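# Place cart shelf board onto wall brackets

## Task

Take the shelf board off the cart (the cart is movable), set it down level so it rests on both wall brackets, and slide it back until it touches the wall. Then release it and back the robot away. The robot must stay upright and untilted; falling or ending tilted counts as failure.

## Robot and tools

ROBOT. A Rainbow Robotics RB-Y1: a wheeled base (two drive wheels plus two rear casters, 0.66 m long, 0.58 m wide, front edge 0.10 m ahead of the drive axle), a folding leg/torso, two 7-joint arms with grippers, and a pan/tilt head. Cameras: head_camera (896x504), left_wrist_camera and right_wrist_camera (644x364). Each arm is rated for 3 kg.

FRAMES. Base frame: origin on the floor halfway between the drive wheels, x ahead, y to the robot's left, z up. The reported chest, left_hand and right_hand positions use this frame; a hand point sits between its finger pads, the fingers point along the hand's -z and close along its x. Printed hand positions get less accurate at long reach. base_odometry is measured from where the base started in the scene, counts wheel rotation only (slip looks like travel), and heading is positive leftward, within -3.142 to 3.142.

execute_actions. Arguments: "actions", a list holding one action or nothing (empty just reports state and images), and "cameras", a list of head_camera, left_wrist_camera, right_wrist_camera or all (omitted/null/["all"] gives all, [] gives none). An action may contain:
- "base": exactly one of {"translate_m": d}, a straight drive offset from the current position in metres, forward positive, -3 to 3; or {"rotate_rad": d}, a turn in place in radians, counter-clockwise seen from above positive, -3.2 to 3.2. No sideways motion. The offset counts from the base position in the latest reported state.
- "joints": an object mapping joint names to absolute targets (radians, grippers in metres). Ranges: torso_squat_rad 0 to 1.2 (higher lowers the level chest); torso_shift_rad -0.3 to 0.6 (positive pushes hips forward); torso_pitch_rad -0.2 to 1.4 (positive leans forward); torso_yaw_rad -1.5 to 1.5 (positive left); left_shoulder_pitch_rad and right_shoulder_pitch_rad -2.356 to 2.356 (negative raises the arm forward); left_shoulder_roll_rad 0 to 3.141 (positive lifts outward left); right_shoulder_roll_rad -3.141 to 0 (negative lifts outward right); shoulder_yaw -2.094 to 2.094; elbow -2.617 to 0.01 (negative bends forward); forearm_roll -3.141 to 3.141; wrist_pitch -1.57 to 1.919 (negative tips the hand forward); hand_roll -2.705 to 2.705; left_gripper_m and right_gripper_m 0 to 0.1 (pad gap); head_pan_rad -0.523 to 0.523 (positive left); head_tilt_rad -0.35 to 1.57 (positive looks down). For both arms, yaw, forearm roll and hand roll share the same sign sense (positive = counter-clockwise/left). Done tolerance is ±0.02 for joints, ±0.004 for grippers.
- "speeds": lower caps for this action, translate_m 0.05 to 0.4 m/s, rotate_rad 0.1 to 1.509 rad/s. A drive or turn needing over 8.667 s is refused.
- "min_time_s": 0.1 to 8, the minimum duration for arm and head motions.
Joints and base left out of an action may still be driving toward earlier targets without saying so. Unknown keys or out-of-range numbers cause refusal with no motion. No action runs beyond 15 s. If a result reports a stop, the remaining execute_actions, wait and finished_scene calls in that reply are skipped.

Torso combined limits: squat+shift <= 1.52; squat-shift+pitch <= 1.57; shift+0.5 pitch-0.4 squat <= 0.7; shift+0.3 pitch-0.5 squat <= 0.39. Breaking one leaves commanded torso joints partway and "off_target".

wait: {"seconds": 0 to 10}; commands nothing new and returns state and images.
zoom_image: {"camera", "region": [x0, y0, x1, y1]} in pixels of that camera's newest full image, top-left is (0,0), region no larger than 504 by 504.
finished_scene: {"scene": number}; closes the scene irreversibly and reports success; the board must already be settled.

RESULTS. joint_positions gives current values. base_status and joint_status per motion: "done" (for the base, wheels turned the full amount even if slipping); "off_target" (resting away from target, maybe still pushing); "limit_stop_at_<name>"; "contact_stop" (arm or torso met firm resistance, or load too heavy); "time_out"; "stopped_with_arm" (torso halted because an arm contact-stopped); "limit_stop_at_own_body" (body guard halted it before touching). A contact_stop, time_out or stopped_with_arm on one joint halts its whole group (torso, left arm, right arm), which then holds where it stopped. "joint command not followed" plus a "cause:" line means arm targets were withheld by the self/arm-collision check; named joints read "not_followed" and may be retried by later actions until valid targets arrive. Grippers in that action still move. on_its_own lists uncommanded parts; "held at" is a held target, not a position. A "pictures" line orders the returned images; changed camera poses are listed. MOTOR HOT warns at 65 °C; OVER-TEMPERATURE FAULT at 80 °C brakes that arm ("limit_stop_at_motor_heat"), so resend targets afterwards.

RECOVERY. After a stop, retreat first in a separate action: arms, then torso. If both hands hold one object and the torso contact-stops at once with nothing blocking, resend every arm joint at its current joint_positions value, then the torso command.

GRIPPING. Command an opening at least 0.005 m below the object's width; "off_target" is then expected.

AVOID. Arms pressing or striking one another (including fingers) can end the run. Contact torque reaching a joint's load limit (shoulders 63, elbows 32.4, forearm/wrist/hand 22.5 N m, held weight included) freezes the robot for 10 s. Heavy weight far ahead of the drive wheels tips the robot with nothing to stop it. The base keeps pushing into furniture it hits; a bent leg can protrude past the base front and slide the robot backward unreported. Holding loads heats motors, even while idle. Drops, slips, slams and strong pushes are penalised; a loose object may occasionally get nudged.

Each tool is called after ">>>" as a command line: name --argument value for each argument, lists and objects as JSON in quotes; but a table of rows of numbers goes row by row, as --pt "numbers of a row", without its own name.

## Session

>>> execute_actions --actions '[]'

Scene clock: 0.00 s.
base_odometry: x=+0.000 y=+0.000 heading=+0.000 (m, m, rad; odometry frame)
base_status: not commanded
joint_positions: torso_squat_rad=+0.350 torso_shift_rad=-0.001 torso_pitch_rad=+0.000 torso_yaw_rad=-0.001 left_shoulder_pitch_rad=+0.047 left_shoulder_roll_rad=+0.027 left_shoulder_yaw_rad=-0.050 left_elbow_rad=-0.290 left_forearm_roll_rad=+0.033 left_wrist_pitch_rad=+0.034 left_hand_roll_rad=+0.022 left_gripper_m=+0.101 right_shoulder_pitch_rad=-0.012 right_shoulder_roll_rad=-0.023 right_shoulder_yaw_rad=+0.023 right_elbow_rad=-0.230 right_forearm_roll_rad=+0.035 right_wrist_pitch_rad=-0.005 right_hand_roll_rad=+0.000 right_gripper_m=+0.099 head_pan_rad=+0.000 head_tilt_rad=+0.399
joint_status: not commanded
chest: x=-0.2287 y=+0.0004 z=+1.2474 quat_wxyz=(+1.000, +0.000, +0.000, +0.000) (m; base frame)
left_hand: x=-0.1298 y=+0.2353 z=+0.5691 quat_wxyz=(+0.994, +0.007, -0.105, +0.008) (m; base frame)
right_hand: x=-0.1076 y=-0.2340 z=+0.5724 quat_wxyz=(+0.992, -0.012, -0.122, +0.032) (m; base frame)
pictures: head_camera, left_wrist_camera, right_wrist_camera
Images, in order (width x height): head_camera 896x504, left_wrist_camera 644x364, right_wrist_camera 644x364.

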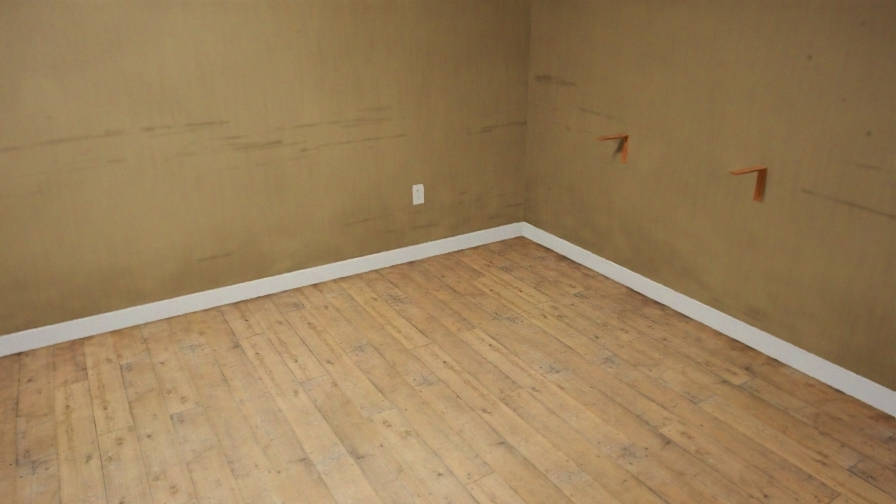

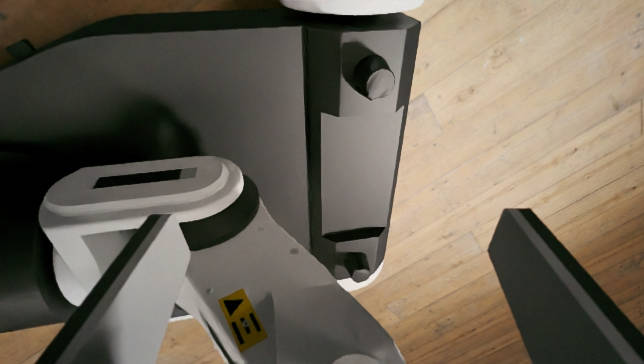

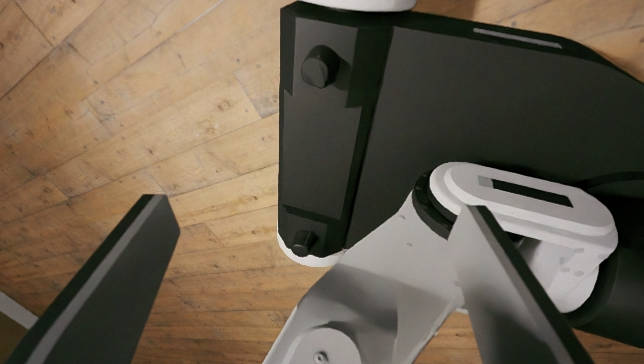

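>>> execute_actions --actions '[{"base":{"rotate_rad":-1.0},"joints":{"head_pan_rad":-0.4}}]' --cameras '["head_camera"]'

>>> execute_actions --actions '[{"base":{"rotate_rad":-1.3}}]' --cameras '["head_camera"]'

>>> execute_actions --actions '[{"base":{"rotate_rad":-1.3}}]' --cameras '["head_camera"]'

Scene clock: 3.47 s.
base_odometry: x=+0.000 y=+0.000 heading=-0.999 (m, m, rad; odometry frame)
base_status: done
joint_positions: torso_squat_rad=+0.350 torso_shift_rad=-0.001 torso_pitch_rad=+0.000 torso_yaw_rad=-0.001 left_shoulder_pitch_rad=+0.047 left_shoulder_roll_rad=+0.027 left_shoulder_yaw_rad=-0.050 left_elbow_rad=-0.290 left_forearm_roll_rad=+0.033 left_wrist_pitch_rad=+0.034 left_hand_roll_rad=+0.022 left_gripper_m=+0.101 right_shoulder_pitch_rad=-0.012 right_shoulder_roll_rad=-0.023 right_shoulder_yaw_rad=+0.023 right_elbow_rad=-0.230 right_forearm_roll_rad=+0.035 right_wrist_pitch_rad=-0.005 right_hand_roll_rad=+0.000 right_gripper_m=+0.099 head_pan_rad=-0.400 head_tilt_rad=+0.399
joint_status: all done
chest: x=-0.2287 y=+0.0004 z=+1.2474 quat_wxyz=(+1.000, +0.000, +0.000, +0.000) (m; base frame)
left_hand: x=-0.1298 y=+0.2353 z=+0.5691 quat_wxyz=(+0.994, +0.007, -0.105, +0.008) (m; base frame)
right_hand: x=-0.1076 y=-0.2340 z=+0.5724 quat_wxyz=(+0.992, -0.012, -0.122, +0.032) (m; base frame)
pictures: head_camera
camera_calibration (this result's frames):
head_camera: T_world_to_cam=[[-0.350139, -0.936564, 0.0158035, -0.0916335], [-0.361708, 0.119625, -0.924585, 1.32452], [0.864043, -0.32945, -0.380648, 0.673276], [0, 0, 0, 1]] pos_world=[-0.134733, -0.022456, 1.48236]
Images, in order (width x height): head_camera 896x504.

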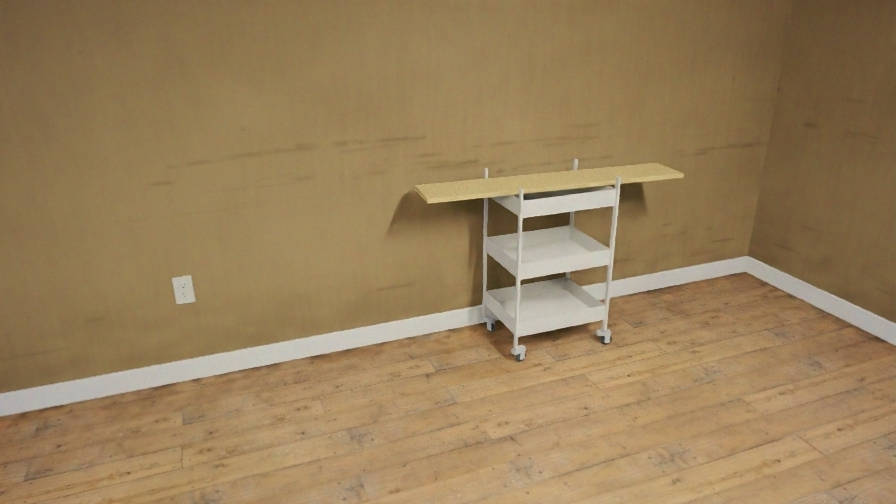

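Scene clock: 7.27 s.
base_odometry: x=+0.000 y=+0.000 heading=-2.299 (m, m, rad; odometry frame)
base_status: done
joint_positions: torso_squat_rad=+0.350 torso_shift_rad=-0.001 torso_pitch_rad=+0.000 torso_yaw_rad=-0.001 left_shoulder_pitch_rad=+0.047 left_shoulder_roll_rad=+0.027 left_shoulder_yaw_rad=-0.050 left_elbow_rad=-0.290 left_forearm_roll_rad=+0.033 left_wrist_pitch_rad=+0.034 left_hand_roll_rad=+0.022 left_gripper_m=+0.101 right_shoulder_pitch_rad=-0.012 right_shoulder_roll_rad=-0.023 right_shoulder_yaw_rad=+0.023 right_elbow_rad=-0.230 right_forearm_roll_rad=+0.035 right_wrist_pitch_rad=-0.005 right_hand_roll_rad=+0.000 right_gripper_m=+0.099 head_pan_rad=-0.400 head_tilt_rad=+0.399
joint_status: not commanded
chest: x=-0.2287 y=+0.0004 z=+1.2474 quat_wxyz=(+1.000, +0.000, +0.000, +0.000) (m; base frame)
left_hand: x=-0.1298 y=+0.2353 z=+0.5691 quat_wxyz=(+0.994, +0.007, -0.105, +0.008) (m; base frame)
right_hand: x=-0.1076 y=-0.2340 z=+0.5724 quat_wxyz=(+0.992, -0.012, -0.122, +0.032) (m; base frame)
pictures: head_camera
camera_calibration (this result's frames):
head_camera: T_world_to_cam=[[-0.35014, -0.936564, 0.0157939, -0.0916308], [-0.361704, 0.119633, -0.924585, 1.32452], [0.864044, -0.329447, -0.380648, 0.673276], [0, 0, 0, 1]] pos_world=[-0.134738, -0.0224666, 1.48236]
Images, in order (width x height): head_camera 896x504.

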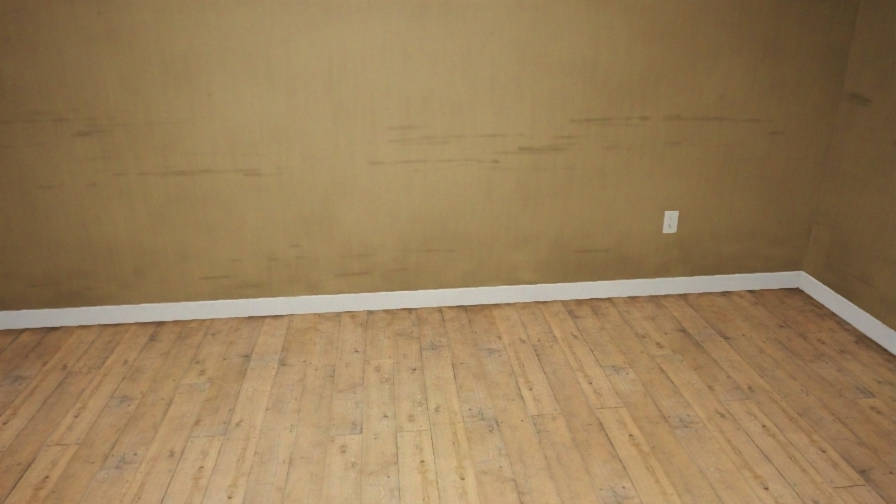

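Scene clock: 11.07 s.
base_odometry: x=+0.000 y=+0.001 heading=+2.685 (m, m, rad; odometry frame)
base_status: done
joint_positions: torso_squat_rad=+0.350 torso_shift_rad=-0.001 torso_pitch_rad=+0.000 torso_yaw_rad=-0.001 left_shoulder_pitch_rad=+0.047 left_shoulder_roll_rad=+0.027 left_shoulder_yaw_rad=-0.050 left_elbow_rad=-0.290 left_forearm_roll_rad=+0.033 left_wrist_pitch_rad=+0.034 left_hand_roll_rad=+0.022 left_gripper_m=+0.101 right_shoulder_pitch_rad=-0.012 right_shoulder_roll_rad=-0.023 right_shoulder_yaw_rad=+0.023 right_elbow_rad=-0.230 right_forearm_roll_rad=+0.035 right_wrist_pitch_rad=-0.005 right_hand_roll_rad=+0.000 right_gripper_m=+0.099 head_pan_rad=-0.400 head_tilt_rad=+0.399
joint_status: not commanded
chest: x=-0.2287 y=+0.0004 z=+1.2474 quat_wxyz=(+1.000, +0.000, +0.000, +0.000) (m; base frame)
left_hand: x=-0.1298 y=+0.2353 z=+0.5691 quat_wxyz=(+0.994, +0.007, -0.105, +0.008) (m; base frame)
right_hand: x=-0.1076 y=-0.2340 z=+0.5724 quat_wxyz=(+0.992, -0.012, -0.122, +0.032) (m; base frame)
pictures: head_camera
camera_calibration (this result's frames):
head_camera: T_world_to_cam=[[-0.350141, -0.936564, 0.0157845, -0.0916247], [-0.361702, 0.119642, -0.924585, 1.32452], [0.864044, -0.329445, -0.380649, 0.673278], [0, 0, 0, 1]] pos_world=[-0.13474, -0.0224739, 1.48236]
Images, in order (width x height): head_camera 896x504.

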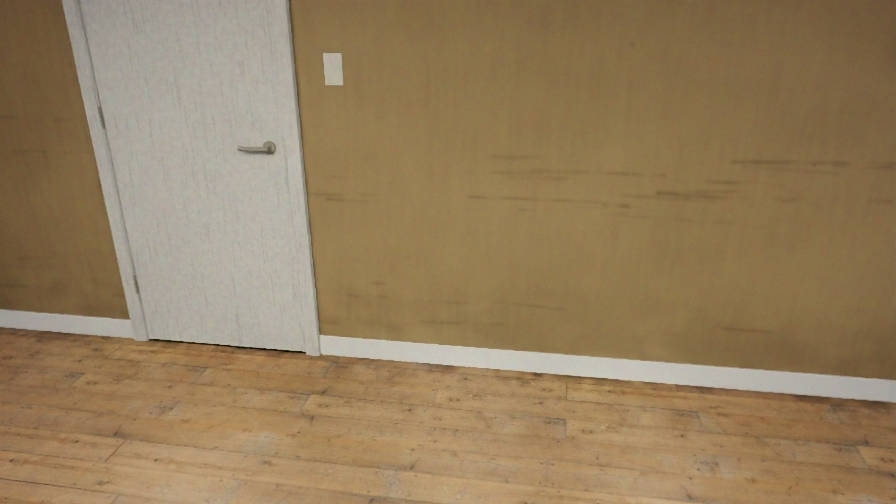

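>>> execute_actions --actions '[{"base":{"rotate_rad":1.6},"joints":{"head_pan_rad":0,"head_tilt_rad":0.6,"left_shoulder_pitch_rad":0,"left_shoulder_roll_rad":0.35,"left_shoulder_yaw_rad":0,"left_elbow_rad":-1.57,"left_forearm_roll_rad":0.35,"left_wrist_pitch_rad":0,"left_hand_roll_rad":0,"right_shoulder_pitch_rad":0,"right_shoulder_roll_rad":-0.35,"right_shoulder_yaw_rad":0,"right_elbow_rad":-1.57,"right_forearm_roll_rad":-0.35,"right_wrist_pitch_rad":0}}]' --cameras '[]'

>>> execute_actions --actions '[{"base":{"translate_m":1.656},"joints":{"torso_squat_rad":1.0}}]' --cameras '[]'

>>> execute_actions --actions '[{"base":{"rotate_rad":1.0}}]'

Scene clock: 15.37 s.
base_odometry: x=+0.000 y=+0.001 heading=-1.998 (m, m, rad; odometry frame)
base_status: done
joint_positions: torso_squat_rad=+0.350 torso_shift_rad=-0.001 torso_pitch_rad=+0.000 torso_yaw_rad=-0.001 left_shoulder_pitch_rad=+0.000 left_shoulder_roll_rad=+0.350 left_shoulder_yaw_rad=+0.000 left_elbow_rad=-1.570 left_forearm_roll_rad=+0.350 left_wrist_pitch_rad=+0.000 left_hand_roll_rad=+0.000 left_gripper_m=+0.101 right_shoulder_pitch_rad=+0.000 right_shoulder_roll_rad=-0.350 right_shoulder_yaw_rad=+0.000 right_elbow_rad=-1.570 right_forearm_roll_rad=-0.350 right_wrist_pitch_rad=+0.000 right_hand_roll_rad=+0.000 right_gripper_m=+0.099 head_pan_rad=+0.000 head_tilt_rad=+0.600
joint_status: all done
chest: x=-0.2287 y=+0.0004 z=+1.2474 quat_wxyz=(+1.000, +0.000, +0.000, -0.001) (m; base frame)
left_hand: x=+0.2893 y=+0.3251 z=+1.0389 quat_wxyz=(+0.707, +0.000, -0.707, +0.000) (m; base frame)
right_hand: x=+0.2886 y=-0.3256 z=+1.0389 quat_wxyz=(+0.707, +0.000, -0.707, -0.001) (m; base frame)
pictures: none
No camera images: the call's "cameras" was empty. Leave "cameras" out to get every camera's image.

Scene clock: 21.00 s.
base_odometry: x=-0.686 y=-1.507 heading=-1.997 (m, m, rad; odometry frame)
base_status: done
joint_positions: torso_squat_rad=+1.000 torso_shift_rad=-0.001 torso_pitch_rad=+0.000 torso_yaw_rad=-0.001 left_shoulder_pitch_rad=+0.000 left_shoulder_roll_rad=+0.350 left_shoulder_yaw_rad=+0.000 left_elbow_rad=-1.570 left_forearm_roll_rad=+0.350 left_wrist_pitch_rad=+0.000 left_hand_roll_rad=+0.000 left_gripper_m=+0.101 right_shoulder_pitch_rad=+0.000 right_shoulder_roll_rad=-0.350 right_shoulder_yaw_rad=+0.000 right_elbow_rad=-1.570 right_forearm_roll_rad=-0.350 right_wrist_pitch_rad=+0.000 right_hand_roll_rad=+0.000 right_gripper_m=+0.099 head_pan_rad=+0.000 head_tilt_rad=+0.600
joint_status: all done
chest: x=-0.2284 y=+0.0002 z=+0.9681 quat_wxyz=(+1.000, +0.000, +0.000, -0.001) (m; base frame)
left_hand: x=+0.2896 y=+0.3250 z=+0.7595 quat_wxyz=(+0.707, +0.000, -0.707, +0.000) (m; base frame)
right_hand: x=+0.2889 y=-0.3257 z=+0.7596 quat_wxyz=(+0.707, +0.000, -0.707, -0.001) (m; base frame)
pictures: none
No camera images: the call's "cameras" was empty. Leave "cameras" out to get every camera's image.

Scene clock: 24.27 s.
base_odometry: x=-0.686 y=-1.506 heading=-0.998 (m, m, rad; odometry frame)
base_status: done
joint_positions: torso_squat_rad=+1.000 torso_shift_rad=-0.001 torso_pitch_rad=+0.000 torso_yaw_rad=-0.001 left_shoulder_pitch_rad=+0.000 left_shoulder_roll_rad=+0.350 left_shoulder_yaw_rad=+0.000 left_elbow_rad=-1.570 left_forearm_roll_rad=+0.350 left_wrist_pitch_rad=+0.000 left_hand_roll_rad=+0.000 left_gripper_m=+0.101 right_shoulder_pitch_rad=+0.000 right_shoulder_roll_rad=-0.350 right_shoulder_yaw_rad=+0.000 right_elbow_rad=-1.570 right_forearm_roll_rad=-0.350 right_wrist_pitch_rad=+0.000 right_hand_roll_rad=+0.000 right_gripper_m=+0.099 head_pan_rad=+0.000 head_tilt_rad=+0.600
joint_status: not commanded
chest: x=-0.2284 y=+0.0002 z=+0.9681 quat_wxyz=(+1.000, +0.000, +0.000, -0.001) (m; base frame)
left_hand: x=+0.2896 y=+0.3250 z=+0.7595 quat_wxyz=(+0.707, +0.000, -0.707, +0.000) (m; base frame)
right_hand: x=+0.2889 y=-0.3257 z=+0.7596 quat_wxyz=(+0.707, +0.000, -0.707, -0.001) (m; base frame)
pictures: head_camera, left_wrist_camera, right_wrist_camera
camera_calibration (this result's frames):
head_camera: T_world_to_cam=[[0.0443806, -0.99899, 0.00698005, 0.00450689], [-0.556574, -0.030527, -0.830237, 0.916033], [0.829612, 0.0329615, -0.557367, 0.765895], [0, 0, 0, 1]] pos_world=[-0.125755, 0.00722102, 1.18738]
left_wrist_camera: T_world_to_cam=[[0.0273084, -0.0469875, 0.998522, -0.746463], [-0.602657, -0.797723, -0.0210565, 0.487192], [0.797533, -0.601191, -0.0501018, 0.0850136], [0, 0, 0, 1]] pos_world=[0.246193, 0.404679, 0.759877]
right_wrist_camera: T_world_to_cam=[[0.0135517, -0.0379248, -0.999189, 0.73481], [-0.638619, 0.768592, -0.0378338, 0.495549], [0.769404, 0.638614, -0.0138038, 0.0842354], [0, 0, 0, 1]] pos_world=[0.241698, -0.406801, 0.754126]
Images, in order (width x height): head_camera 896x504, left_wrist_camera 644x364, right_wrist_camera 644x364.

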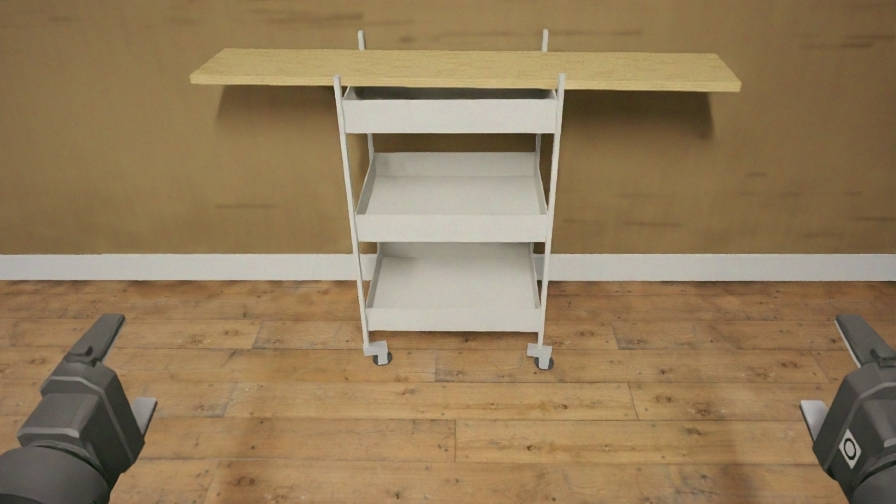

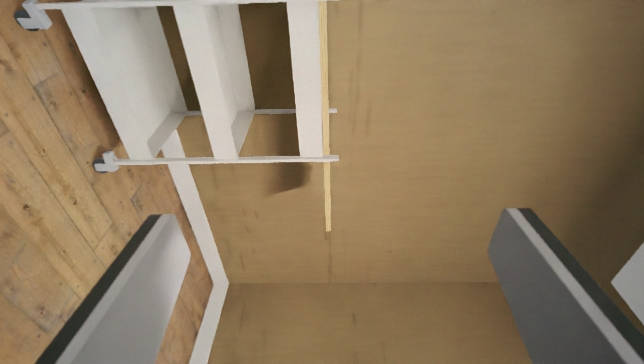

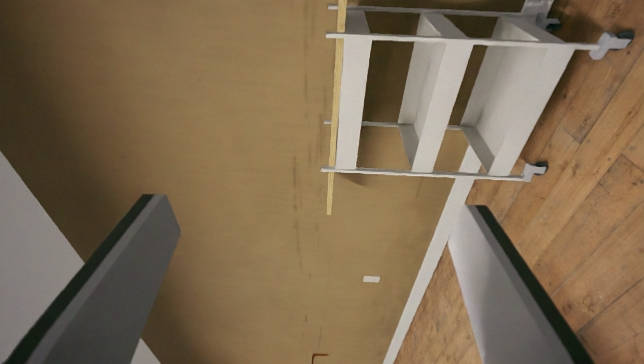

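>>> execute_actions --actions '[{"base":{"rotate_rad":0.035},"joints":{"torso_squat_rad":1.035,"head_tilt_rad":0.8}}]' --cameras '[]'

>>> execute_actions --actions '[{"base":{"translate_m":0.74}}]'

Scene clock: 25.63 s.
base_odometry: x=-0.686 y=-1.506 heading=-0.964 (m, m, rad; odometry frame)
base_status: done
joint_positions: torso_squat_rad=+1.035 torso_shift_rad=-0.001 torso_pitch_rad=+0.000 torso_yaw_rad=-0.001 left_shoulder_pitch_rad=+0.000 left_shoulder_roll_rad=+0.350 left_shoulder_yaw_rad=+0.000 left_elbow_rad=-1.570 left_forearm_roll_rad=+0.350 left_wrist_pitch_rad=+0.000 left_hand_roll_rad=+0.000 left_gripper_m=+0.101 right_shoulder_pitch_rad=+0.000 right_shoulder_roll_rad=-0.350 right_shoulder_yaw_rad=+0.000 right_elbow_rad=-1.570 right_forearm_roll_rad=-0.350 right_wrist_pitch_rad=+0.000 right_hand_roll_rad=+0.000 right_gripper_m=+0.099 head_pan_rad=+0.000 head_tilt_rad=+0.800
joint_status: all done
chest: x=-0.2285 y=+0.0002 z=+0.9473 quat_wxyz=(+1.000, +0.000, +0.000, -0.001) (m; base frame)
left_hand: x=+0.2895 y=+0.3250 z=+0.7387 quat_wxyz=(+0.707, +0.000, -0.707, +0.000) (m; base frame)
right_hand: x=+0.2888 y=-0.3257 z=+0.7388 quat_wxyz=(+0.707, +0.000, -0.707, -0.001) (m; base frame)
pictures: none
No camera images: the call's "cameras" was empty. Leave "cameras" out to get every camera's image.

Scene clock: 29.03 s.
base_odometry: x=-0.263 y=-2.114 heading=-0.963 (m, m, rad; odometry frame)
base_status: done
joint_positions: torso_squat_rad=+1.035 torso_shift_rad=-0.001 torso_pitch_rad=+0.000 torso_yaw_rad=-0.001 left_shoulder_pitch_rad=+0.000 left_shoulder_roll_rad=+0.350 left_shoulder_yaw_rad=+0.000 left_elbow_rad=-1.570 left_forearm_roll_rad=+0.350 left_wrist_pitch_rad=+0.000 left_hand_roll_rad=+0.000 left_gripper_m=+0.101 right_shoulder_pitch_rad=+0.000 right_shoulder_roll_rad=-0.350 right_shoulder_yaw_rad=+0.000 right_elbow_rad=-1.570 right_forearm_roll_rad=-0.350 right_wrist_pitch_rad=+0.000 right_hand_roll_rad=+0.000 right_gripper_m=+0.099 head_pan_rad=+0.000 head_tilt_rad=+0.800
joint_status: not commanded
chest: x=-0.2284 y=+0.0002 z=+0.9473 quat_wxyz=(+1.000, +0.000, +0.000, -0.001) (m; base frame)
left_hand: x=+0.2896 y=+0.3250 z=+0.7386 quat_wxyz=(+0.707, +0.000, -0.707, +0.000) (m; base frame)
right_hand: x=+0.2889 y=-0.3257 z=+0.7387 quat_wxyz=(+0.707, +0.000, -0.707, -0.001) (m; base frame)
pictures: head_camera, left_wrist_camera, right_wrist_camera
camera_calibration (this result's frames):
head_camera: T_world_to_cam=[[0.0448457, -0.998991, -0.00221366, 0.0152677], [-0.710415, -0.0303332, -0.703129, 0.72114], [0.702352, 0.0331049, -0.711059, 0.904339], [0, 0, 0, 1]] pos_world=[-0.123541, 0.00718871, 1.15013]
left_wrist_camera: T_world_to_cam=[[0.027345, -0.0470177, 0.99852, -0.725643], [-0.602639, -0.797736, -0.0210597, 0.486756], [0.797545, -0.601172, -0.0501488, 0.0839836], [0, 0, 0, 1]] pos_world=[0.2462, 0.404673, 0.739031]
right_wrist_camera: T_world_to_cam=[[0.0135704, -0.0378987, -0.999189, 0.713989], [-0.638639, 0.768577, -0.0378253, 0.494774], [0.769387, 0.638634, -0.0137737, 0.0839206], [0, 0, 0, 1]] pos_world=[0.241725, -0.406807, 0.733281]
Images, in order (width x height): head_camera 896x504, left_wrist_camera 644x364, right_wrist_camera 644x364.

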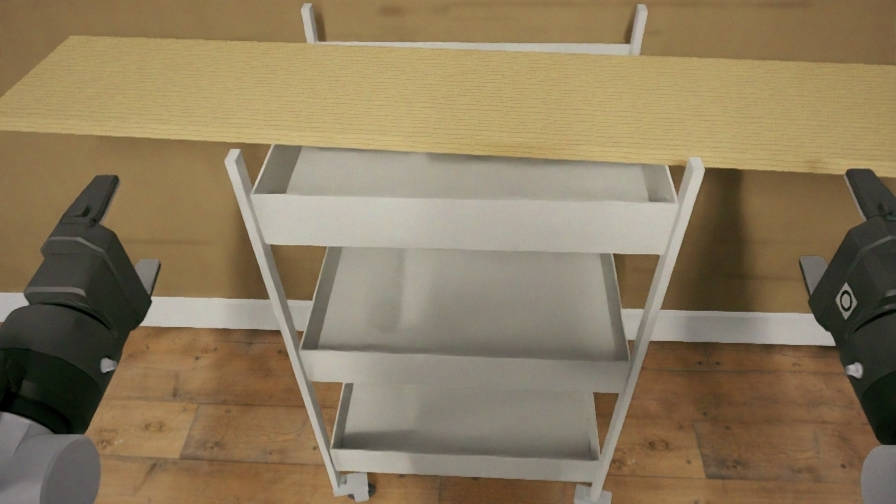

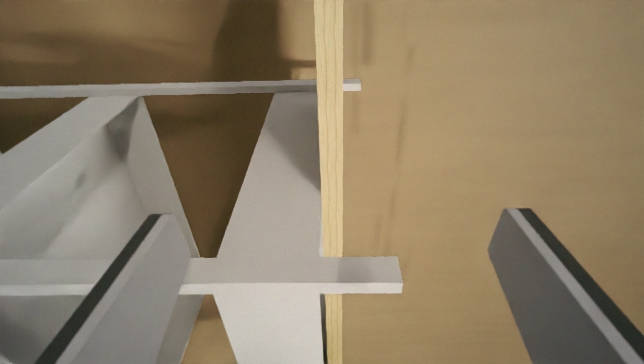

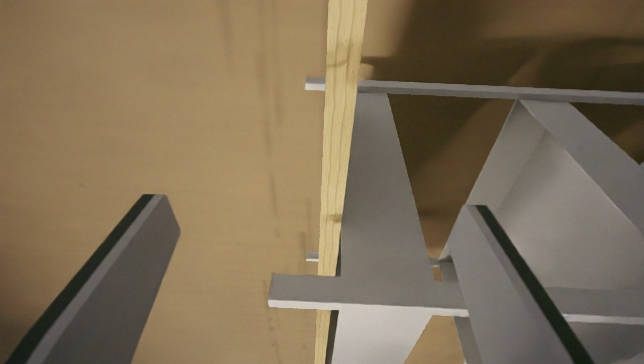

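>>> execute_actions --actions '[{"base":{"translate_m":0.165},"joints":{"torso_squat_rad":1.045}}]'

>>> execute_actions --actions '[{"joints":{"left_gripper_m":0,"right_gripper_m":0}}]' --cameras '[]'

>>> execute_actions --actions '[{"joints":{"torso_squat_rad":0.85}}]'

Scene clock: 30.87 s.
base_odometry: x=-0.169 y=-2.249 heading=-0.962 (m, m, rad; odometry frame)
base_status: done
joint_positions: torso_squat_rad=+1.045 torso_shift_rad=-0.001 torso_pitch_rad=+0.000 torso_yaw_rad=-0.001 left_shoulder_pitch_rad=+0.000 left_shoulder_roll_rad=+0.350 left_shoulder_yaw_rad=+0.000 left_elbow_rad=-1.570 left_forearm_roll_rad=+0.350 left_wrist_pitch_rad=+0.000 left_hand_roll_rad=+0.000 left_gripper_m=+0.101 right_shoulder_pitch_rad=+0.000 right_shoulder_roll_rad=-0.350 right_shoulder_yaw_rad=+0.000 right_elbow_rad=-1.570 right_forearm_roll_rad=-0.350 right_wrist_pitch_rad=+0.000 right_hand_roll_rad=+0.000 right_gripper_m=+0.099 head_pan_rad=+0.000 head_tilt_rad=+0.800
joint_status: all done
chest: x=-0.2284 y=+0.0002 z=+0.9413 quat_wxyz=(+1.000, +0.000, +0.000, -0.001) (m; base frame)
left_hand: x=+0.2896 y=+0.3250 z=+0.7326 quat_wxyz=(+0.707, +0.000, -0.707, +0.000) (m; base frame)
right_hand: x=+0.2889 y=-0.3258 z=+0.7326 quat_wxyz=(+0.707, +0.000, -0.707, -0.001) (m; base frame)
pictures: head_camera, left_wrist_camera, right_wrist_camera
camera_calibration (this result's frames):
head_camera: T_world_to_cam=[[0.0448385, -0.998992, -0.00221552, 0.0152507], [-0.710443, -0.0303281, -0.703101, 0.716876], [0.702325, 0.0331, -0.711087, 0.900056], [0, 0, 0, 1]] pos_world=[-0.123516, 0.00718494, 1.14409]
left_wrist_camera: T_world_to_cam=[[0.0273773, -0.0470246, 0.998518, -0.719609], [-0.602647, -0.79773, -0.0210452, 0.486621], [0.797538, -0.601178, -0.050179, 0.0836936], [0, 0, 0, 1]] pos_world=[0.246213, 0.404668, 0.732984]
right_wrist_camera: T_world_to_cam=[[0.0133189, -0.0379463, -0.999191, 0.7079], [-0.638588, 0.768625, -0.0377023, 0.494465], [0.769434, 0.638573, -0.0139948, 0.0840396], [0, 0, 0, 1]] pos_world=[0.241668, -0.406862, 0.727146]
Images, in order (width x height): head_camera 896x504, left_wrist_camera 644x364, right_wrist_camera 644x364.

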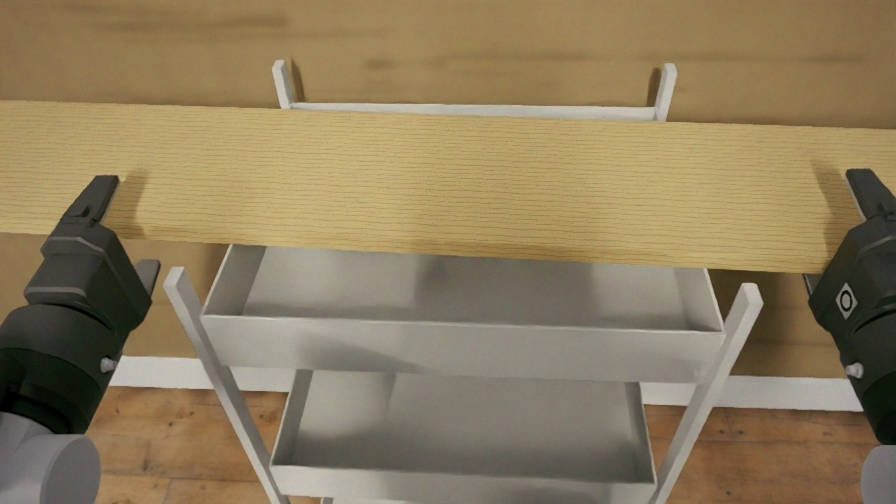

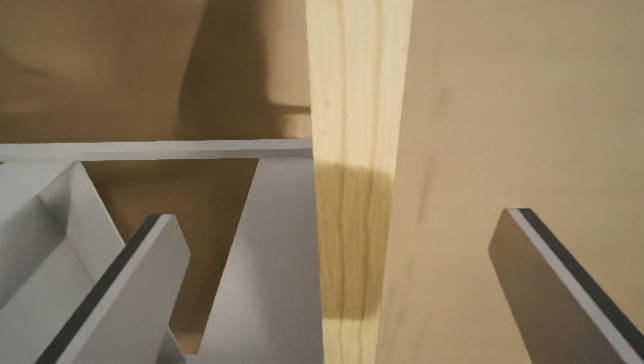

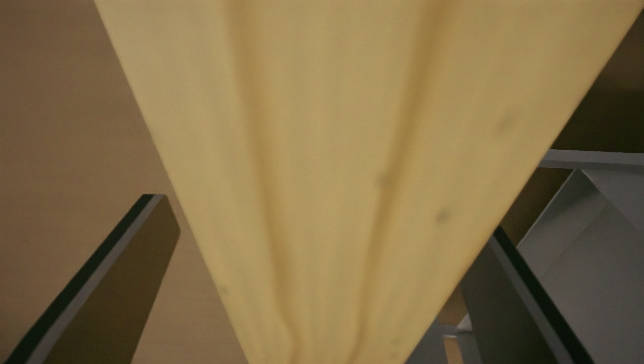

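Scene clock: 32.37 s.
base_odometry: x=-0.169 y=-2.249 heading=-0.962 (m, m, rad; odometry frame)
base_status: not commanded
joint_positions: torso_squat_rad=+1.045 torso_shift_rad=-0.001 torso_pitch_rad=+0.000 torso_yaw_rad=-0.001 left_shoulder_pitch_rad=-0.002 left_shoulder_roll_rad=+0.350 left_shoulder_yaw_rad=+0.001 left_elbow_rad=-1.572 left_forearm_roll_rad=+0.350 left_wrist_pitch_rad=-0.001 left_hand_roll_rad=+0.000 left_gripper_m=+0.019 right_shoulder_pitch_rad=+0.001 right_shoulder_roll_rad=-0.350 right_shoulder_yaw_rad=+0.000 right_elbow_rad=-1.569 right_forearm_roll_rad=-0.350 right_wrist_pitch_rad=+0.001 right_hand_roll_rad=+0.000 right_gripper_m=+0.017 head_pan_rad=+0.000 head_tilt_rad=+0.800
joint_status: left_gripper_m off_target (ended at +0.019, target +0.000); right_gripper_m off_target (ended at +0.017, target +0.000)
chest: x=-0.2285 y=+0.0001 z=+0.9413 quat_wxyz=(+1.000, +0.000, +0.000, +0.000) (m; base frame)
left_hand: x=+0.2900 y=+0.3250 z=+0.7349 quat_wxyz=(+0.706, +0.000, -0.709, -0.001) (m; base frame)
right_hand: x=+0.2886 y=-0.3258 z=+0.7319 quat_wxyz=(+0.708, +0.000, -0.706, -0.001) (m; base frame)
pictures: none
No camera images: the call's "cameras" was empty. Leave "cameras" out to get every camera's image.

Scene clock: 33.80 s.
base_odometry: x=-0.169 y=-2.249 heading=-0.962 (m, m, rad; odometry frame)
base_status: not commanded
joint_positions: torso_squat_rad=+0.850 torso_shift_rad=-0.001 torso_pitch_rad=+0.001 torso_yaw_rad=-0.001 left_shoulder_pitch_rad=+0.001 left_shoulder_roll_rad=+0.350 left_shoulder_yaw_rad=+0.000 left_elbow_rad=-1.569 left_forearm_roll_rad=+0.350 left_wrist_pitch_rad=+0.000 left_hand_roll_rad=+0.000 left_gripper_m=+0.018 right_shoulder_pitch_rad=+0.001 right_shoulder_roll_rad=-0.350 right_shoulder_yaw_rad=+0.001 right_elbow_rad=-1.568 right_forearm_roll_rad=-0.350 right_wrist_pitch_rad=+0.001 right_hand_roll_rad=+0.000 right_gripper_m=+0.017 head_pan_rad=+0.000 head_tilt_rad=+0.800
joint_status: all done
chest: x=-0.2281 y=+0.0002 z=+1.0520 quat_wxyz=(+1.000, +0.000, +0.000, +0.000) (m; base frame)
left_hand: x=+0.2894 y=+0.3252 z=+0.8421 quat_wxyz=(+0.708, +0.000, -0.706, +0.000) (m; base frame)
right_hand: x=+0.2885 y=-0.3259 z=+0.8411 quat_wxyz=(+0.709, -0.001, -0.705, -0.001) (m; base frame)
pictures: head_camera, left_wrist_camera, right_wrist_camera
camera_calibration (this result's frames):
head_camera: T_world_to_cam=[[0.0449009, -0.998989, -0.00236679, 0.015667], [-0.710996, -0.0302922, -0.702543, 0.794176], [0.701761, 0.0332276, -0.711637, 0.979044], [0, 0, 0, 1]] pos_world=[-0.123101, 0.0071773, 1.2547]
left_wrist_camera: T_world_to_cam=[[0.0300185, -0.0469448, 0.998446, -0.829675], [-0.602272, -0.798055, -0.0194154, 0.487663], [0.797726, -0.600753, -0.05223, 0.091007], [0, 0, 0, 1]] pos_world=[0.246013, 0.404905, 0.842608]
right_wrist_camera: T_world_to_cam=[[0.0085214, -0.0378197, -0.999248, 0.817831], [-0.638498, 0.768848, -0.0345445, 0.495827], [0.769577, 0.638312, -0.0175961, 0.0888005], [0, 0, 0, 1]] pos_world=[0.241277, -0.406968, 0.835906]
Images, in order (width x height): head_camera 896x504, left_wrist_camera 644x364, right_wrist_camera 644x364.

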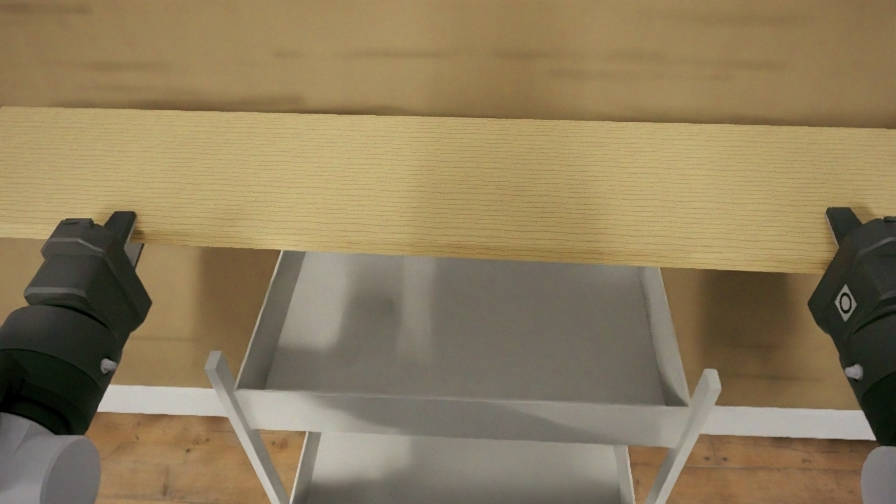

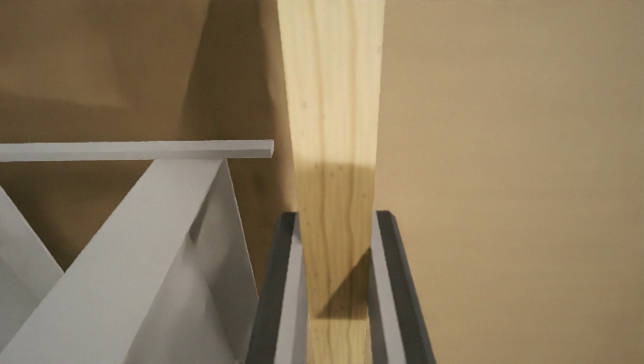

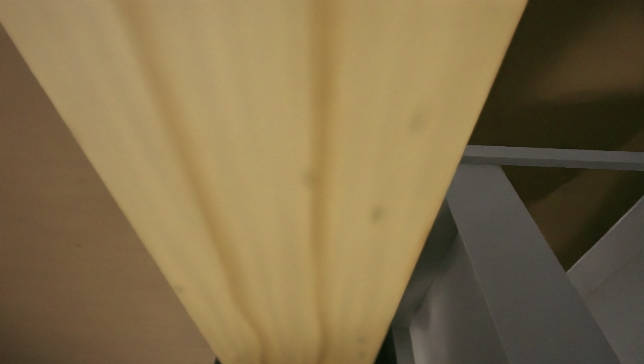

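>>> execute_actions --actions '[{"base":{"translate_m":-0.7},"joints":{"torso_squat_rad":0.78,"head_tilt_rad":0.5}}]' --cameras '[]'

>>> execute_actions --actions '[{"base":{"rotate_rad":1.57}}]' --cameras '[]'

>>> execute_actions --actions '[{"base":{"translate_m":1.6}}]' --cameras '[]'

>>> execute_actions --actions '[{"base":{"translate_m":1.58}}]' --cameras '[]'

>>> execute_actions --actions '[{"base":{"rotate_rad":-1.57}}]' --cameras '["head_camera"]'

Scene clock: 37.50 s.
base_odometry: x=-0.570 y=-1.675 heading=-0.960 (m, m, rad; odometry frame)
base_status: done
joint_positions: torso_squat_rad=+0.780 torso_shift_rad=-0.001 torso_pitch_rad=+0.000 torso_yaw_rad=-0.001 left_shoulder_pitch_rad=+0.001 left_shoulder_roll_rad=+0.350 left_shoulder_yaw_rad=+0.000 left_elbow_rad=-1.569 left_forearm_roll_rad=+0.350 left_wrist_pitch_rad=+0.000 left_hand_roll_rad=+0.000 left_gripper_m=+0.018 right_shoulder_pitch_rad=+0.002 right_shoulder_roll_rad=-0.350 right_shoulder_yaw_rad=+0.001 right_elbow_rad=-1.568 right_forearm_roll_rad=-0.350 right_wrist_pitch_rad=+0.001 right_hand_roll_rad=+0.000 right_gripper_m=+0.017 head_pan_rad=+0.000 head_tilt_rad=+0.500
joint_status: all done
chest: x=-0.2282 y=+0.0002 z=+1.0876 quat_wxyz=(+1.000, +0.000, +0.000, +0.000) (m; base frame)
left_hand: x=+0.2893 y=+0.3252 z=+0.8776 quat_wxyz=(+0.708, +0.000, -0.706, +0.000) (m; base frame)
right_hand: x=+0.2884 y=-0.3259 z=+0.8768 quat_wxyz=(+0.709, -0.001, -0.705, -0.001) (m; base frame)
pictures: none
No camera images: the call's "cameras" was empty. Leave "cameras" out to get every camera's image.

Scene clock: 41.50 s.
base_odometry: x=-0.570 y=-1.675 heading=+0.609 (m, m, rad; odometry frame)
base_status: done
joint_positions: torso_squat_rad=+0.780 torso_shift_rad=-0.001 torso_pitch_rad=+0.000 torso_yaw_rad=-0.001 left_shoulder_pitch_rad=+0.001 left_shoulder_roll_rad=+0.350 left_shoulder_yaw_rad=+0.000 left_elbow_rad=-1.569 left_forearm_roll_rad=+0.350 left_wrist_pitch_rad=+0.000 left_hand_roll_rad=+0.000 left_gripper_m=+0.018 right_shoulder_pitch_rad=+0.002 right_shoulder_roll_rad=-0.350 right_shoulder_yaw_rad=+0.001 right_elbow_rad=-1.568 right_forearm_roll_rad=-0.350 right_wrist_pitch_rad=+0.001 right_hand_roll_rad=+0.000 right_gripper_m=+0.017 head_pan_rad=+0.000 head_tilt_rad=+0.500
joint_status: not commanded
chest: x=-0.2282 y=+0.0003 z=+1.0876 quat_wxyz=(+1.000, +0.000, +0.000, -0.001) (m; base frame)
left_hand: x=+0.2893 y=+0.3252 z=+0.8776 quat_wxyz=(+0.708, +0.000, -0.706, +0.000) (m; base frame)
right_hand: x=+0.2884 y=-0.3259 z=+0.8768 quat_wxyz=(+0.709, -0.001, -0.705, -0.001) (m; base frame)
pictures: none
No camera images: the call's "cameras" was empty. Leave "cameras" out to get every camera's image.

Scene clock: 47.20 s.
base_odometry: x=+0.742 y=-0.759 heading=+0.610 (m, m, rad; odometry frame)
base_status: done
joint_positions: torso_squat_rad=+0.780 torso_shift_rad=-0.001 torso_pitch_rad=+0.001 torso_yaw_rad=-0.001 left_shoulder_pitch_rad=+0.001 left_shoulder_roll_rad=+0.350 left_shoulder_yaw_rad=+0.000 left_elbow_rad=-1.569 left_forearm_roll_rad=+0.350 left_wrist_pitch_rad=+0.000 left_hand_roll_rad=+0.000 left_gripper_m=+0.018 right_shoulder_pitch_rad=+0.002 right_shoulder_roll_rad=-0.350 right_shoulder_yaw_rad=+0.001 right_elbow_rad=-1.568 right_forearm_roll_rad=-0.350 right_wrist_pitch_rad=+0.001 right_hand_roll_rad=+0.000 right_gripper_m=+0.017 head_pan_rad=+0.000 head_tilt_rad=+0.500
joint_status: not commanded
chest: x=-0.2282 y=+0.0003 z=+1.0876 quat_wxyz=(+1.000, +0.000, +0.000, -0.001) (m; base frame)
left_hand: x=+0.2893 y=+0.3252 z=+0.8775 quat_wxyz=(+0.708, +0.000, -0.706, +0.000) (m; base frame)
right_hand: x=+0.2884 y=-0.3259 z=+0.8767 quat_wxyz=(+0.709, -0.001, -0.705, -0.001) (m; base frame)
pictures: none
No camera images: the call's "cameras" was empty. Leave "cameras" out to get every camera's image.

Scene clock: 52.77 s.
base_odometry: x=+2.036 y=+0.147 heading=+0.611 (m, m, rad; odometry frame)
base_status: done
joint_positions: torso_squat_rad=+0.780 torso_shift_rad=-0.001 torso_pitch_rad=+0.001 torso_yaw_rad=-0.001 left_shoulder_pitch_rad=+0.001 left_shoulder_roll_rad=+0.350 left_shoulder_yaw_rad=+0.000 left_elbow_rad=-1.569 left_forearm_roll_rad=+0.350 left_wrist_pitch_rad=+0.000 left_hand_roll_rad=+0.000 left_gripper_m=+0.018 right_shoulder_pitch_rad=+0.002 right_shoulder_roll_rad=-0.350 right_shoulder_yaw_rad=+0.001 right_elbow_rad=-1.568 right_forearm_roll_rad=-0.350 right_wrist_pitch_rad=+0.001 right_hand_roll_rad=+0.000 right_gripper_m=+0.017 head_pan_rad=+0.000 head_tilt_rad=+0.500
joint_status: not commanded
chest: x=-0.2282 y=+0.0003 z=+1.0876 quat_wxyz=(+1.000, +0.000, +0.000, -0.001) (m; base frame)
left_hand: x=+0.2893 y=+0.3252 z=+0.8775 quat_wxyz=(+0.708, +0.000, -0.706, +0.000) (m; base frame)
right_hand: x=+0.2884 y=-0.3259 z=+0.8767 quat_wxyz=(+0.709, -0.001, -0.705, -0.001) (m; base frame)
pictures: none
No camera images: the call's "cameras" was empty. Leave "cameras" out to get every camera's image.

Scene clock: 56.77 s.
base_odometry: x=+2.036 y=+0.147 heading=-0.958 (m, m, rad; odometry frame)
base_status: done
joint_positions: torso_squat_rad=+0.780 torso_shift_rad=-0.001 torso_pitch_rad=+0.001 torso_yaw_rad=-0.001 left_shoulder_pitch_rad=+0.001 left_shoulder_roll_rad=+0.350 left_shoulder_yaw_rad=+0.000 left_elbow_rad=-1.569 left_forearm_roll_rad=+0.350 left_wrist_pitch_rad=+0.000 left_hand_roll_rad=+0.000 left_gripper_m=+0.018 right_shoulder_pitch_rad=+0.002 right_shoulder_roll_rad=-0.350 right_shoulder_yaw_rad=+0.001 right_elbow_rad=-1.568 right_forearm_roll_rad=-0.350 right_wrist_pitch_rad=+0.001 right_hand_roll_rad=+0.000 right_gripper_m=+0.017 head_pan_rad=+0.000 head_tilt_rad=+0.500
joint_status: not commanded
chest: x=-0.2282 y=+0.0003 z=+1.0876 quat_wxyz=(+1.000, +0.000, +0.000, -0.001) (m; base frame)
left_hand: x=+0.2893 y=+0.3252 z=+0.8775 quat_wxyz=(+0.708, +0.000, -0.706, +0.000) (m; base frame)
right_hand: x=+0.2884 y=-0.3259 z=+0.8767 quat_wxyz=(+0.709, -0.001, -0.705, -0.001) (m; base frame)
pictures: head_camera
camera_calibration (this result's frames):
head_camera: T_world_to_cam=[[0.0435078, -0.998988, 0.0114176, -0.00219418], [-0.471605, -0.0306116, -0.881279, 1.09865], [0.880736, 0.0329579, -0.472459, 0.733346], [0, 0, 0, 1]] pos_world=[-0.127662, 0.00726981, 1.31471]
Images, in order (width x height): head_camera 896x504.

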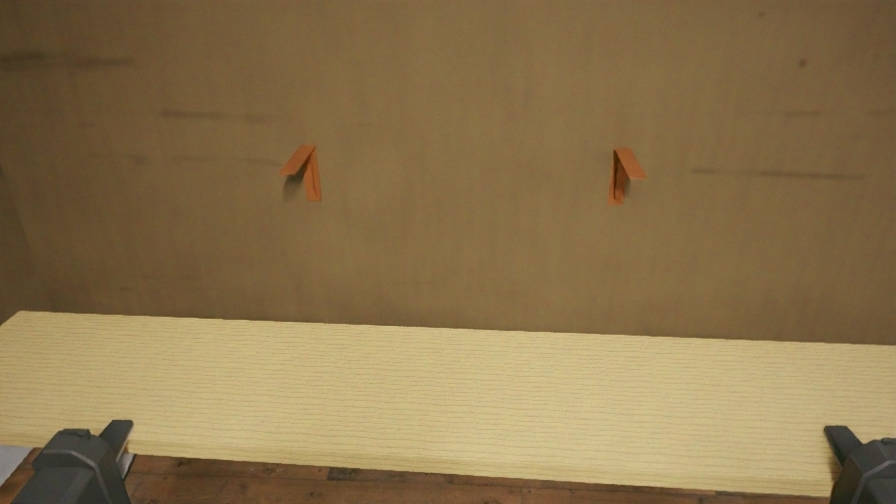

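>>> execute_actions --actions '[{"base":{"rotate_rad":0.025}}]' --cameras '[]'

>>> execute_actions --actions '[{"base":{"translate_m":0.72},"joints":{"head_tilt_rad":0.75}}]' --cameras '[]'

>>> execute_actions --actions '[{"base":{"rotate_rad":-0.03},"joints":{"torso_squat_rad":0.87}}]'

Scene clock: 57.67 s.
base_odometry: x=+2.036 y=+0.147 heading=-0.933 (m, m, rad; odometry frame)
base_status: done
joint_positions: torso_squat_rad=+0.780 torso_shift_rad=-0.001 torso_pitch_rad=+0.001 torso_yaw_rad=-0.001 left_shoulder_pitch_rad=+0.001 left_shoulder_roll_rad=+0.350 left_shoulder_yaw_rad=+0.000 left_elbow_rad=-1.569 left_forearm_roll_rad=+0.350 left_wrist_pitch_rad=+0.000 left_hand_roll_rad=+0.000 left_gripper_m=+0.018 right_shoulder_pitch_rad=+0.002 right_shoulder_roll_rad=-0.350 right_shoulder_yaw_rad=+0.001 right_elbow_rad=-1.568 right_forearm_roll_rad=-0.350 right_wrist_pitch_rad=+0.001 right_hand_roll_rad=+0.000 right_gripper_m=+0.017 head_pan_rad=+0.000 head_tilt_rad=+0.500
joint_status: not commanded
chest: x=-0.2282 y=+0.0003 z=+1.0876 quat_wxyz=(+1.000, +0.000, +0.000, +0.000) (m; base frame)
left_hand: x=+0.2893 y=+0.3252 z=+0.8775 quat_wxyz=(+0.708, +0.000, -0.706, +0.000) (m; base frame)
right_hand: x=+0.2884 y=-0.3259 z=+0.8767 quat_wxyz=(+0.709, -0.001, -0.705, -0.001) (m; base frame)
pictures: none
No camera images: the call's "cameras" was empty. Leave "cameras" out to get every camera's image.

Scene clock: 61.17 s.
base_odometry: x=+2.464 y=-0.432 heading=-0.935 (m, m, rad; odometry frame)
base_status: done
joint_positions: torso_squat_rad=+0.780 torso_shift_rad=-0.001 torso_pitch_rad=+0.001 torso_yaw_rad=-0.001 left_shoulder_pitch_rad=+0.001 left_shoulder_roll_rad=+0.350 left_shoulder_yaw_rad=+0.000 left_elbow_rad=-1.569 left_forearm_roll_rad=+0.350 left_wrist_pitch_rad=+0.000 left_hand_roll_rad=+0.000 left_gripper_m=+0.018 right_shoulder_pitch_rad=+0.002 right_shoulder_roll_rad=-0.350 right_shoulder_yaw_rad=+0.001 right_elbow_rad=-1.568 right_forearm_roll_rad=-0.350 right_wrist_pitch_rad=+0.001 right_hand_roll_rad=+0.000 right_gripper_m=+0.017 head_pan_rad=+0.000 head_tilt_rad=+0.750
joint_status: all done
chest: x=-0.2282 y=+0.0003 z=+1.0876 quat_wxyz=(+1.000, +0.000, +0.000, -0.001) (m; base frame)
left_hand: x=+0.2893 y=+0.3252 z=+0.8775 quat_wxyz=(+0.708, +0.000, -0.706, +0.000) (m; base frame)
right_hand: x=+0.2884 y=-0.3259 z=+0.8767 quat_wxyz=(+0.709, -0.001, -0.705, -0.001) (m; base frame)
pictures: none
No camera images: the call's "cameras" was empty. Leave "cameras" out to get every camera's image.

Scene clock: 62.43 s.
base_odometry: x=+2.464 y=-0.432 heading=-0.962 (m, m, rad; odometry frame)
base_status: done
joint_positions: torso_squat_rad=+0.870 torso_shift_rad=-0.001 torso_pitch_rad=+0.000 torso_yaw_rad=-0.001 left_shoulder_pitch_rad=+0.001 left_shoulder_roll_rad=+0.350 left_shoulder_yaw_rad=+0.000 left_elbow_rad=-1.569 left_forearm_roll_rad=+0.350 left_wrist_pitch_rad=+0.000 left_hand_roll_rad=+0.000 left_gripper_m=+0.018 right_shoulder_pitch_rad=+0.002 right_shoulder_roll_rad=-0.350 right_shoulder_yaw_rad=+0.001 right_elbow_rad=-1.568 right_forearm_roll_rad=-0.350 right_wrist_pitch_rad=+0.001 right_hand_roll_rad=+0.000 right_gripper_m=+0.017 head_pan_rad=+0.000 head_tilt_rad=+0.750
joint_status: all done
chest: x=-0.2282 y=+0.0003 z=+1.0413 quat_wxyz=(+1.000, +0.000, +0.000, +0.000) (m; base frame)
left_hand: x=+0.2892 y=+0.3252 z=+0.8312 quat_wxyz=(+0.708, +0.000, -0.706, +0.000) (m; base frame)
right_hand: x=+0.2884 y=-0.3259 z=+0.8305 quat_wxyz=(+0.709, -0.001, -0.705, -0.001) (m; base frame)
pictures: head_camera, left_wrist_camera, right_wrist_camera
camera_calibration (this result's frames):
head_camera: T_world_to_cam=[[0.0449376, -0.99899, 0.0000770121, 0.0127003], [-0.674752, -0.0304092, -0.737418, 0.837322], [0.736676, 0.0330858, -0.675436, 0.933873], [0, 0, 0, 1]] pos_world=[-0.123548, 0.00725178, 1.24823]
left_wrist_camera: T_world_to_cam=[[0.0303477, -0.046662, 0.99845, -0.819017], [-0.602271, -0.798065, -0.0189912, 0.486965], [0.797714, -0.600761, -0.0523226, 0.0906781], [0, 0, 0, 1]] pos_world=[0.245805, 0.404889, 0.83174]
right_wrist_camera: T_world_to_cam=[[0.00844829, -0.0379095, -0.999245, 0.807197], [-0.638496, 0.768849, -0.034567, 0.495356], [0.769579, 0.638306, -0.0177096, 0.0887981], [0, 0, 0, 1]] pos_world=[0.241126, -0.406934, 0.825284]
Images, in order (width x height): head_camera 896x504, left_wrist_camera 644x364, right_wrist_camera 644x364.

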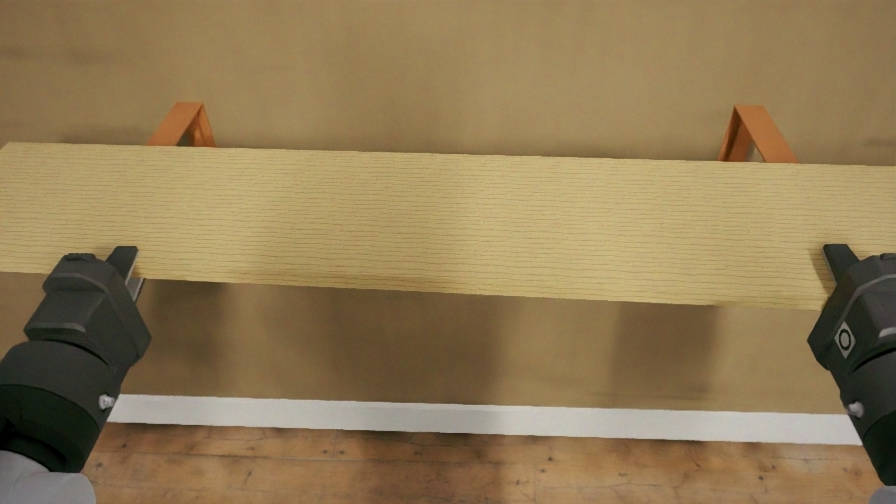

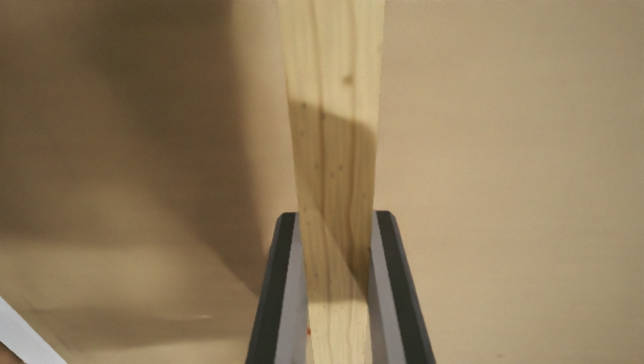

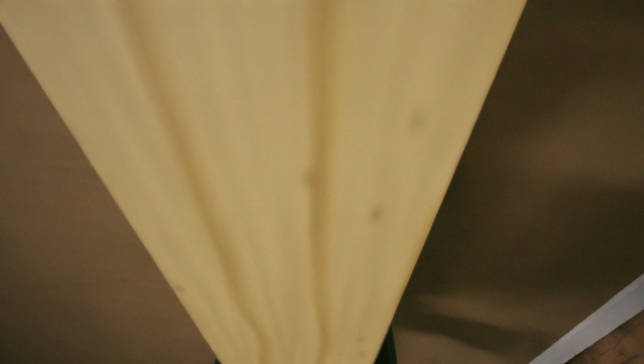

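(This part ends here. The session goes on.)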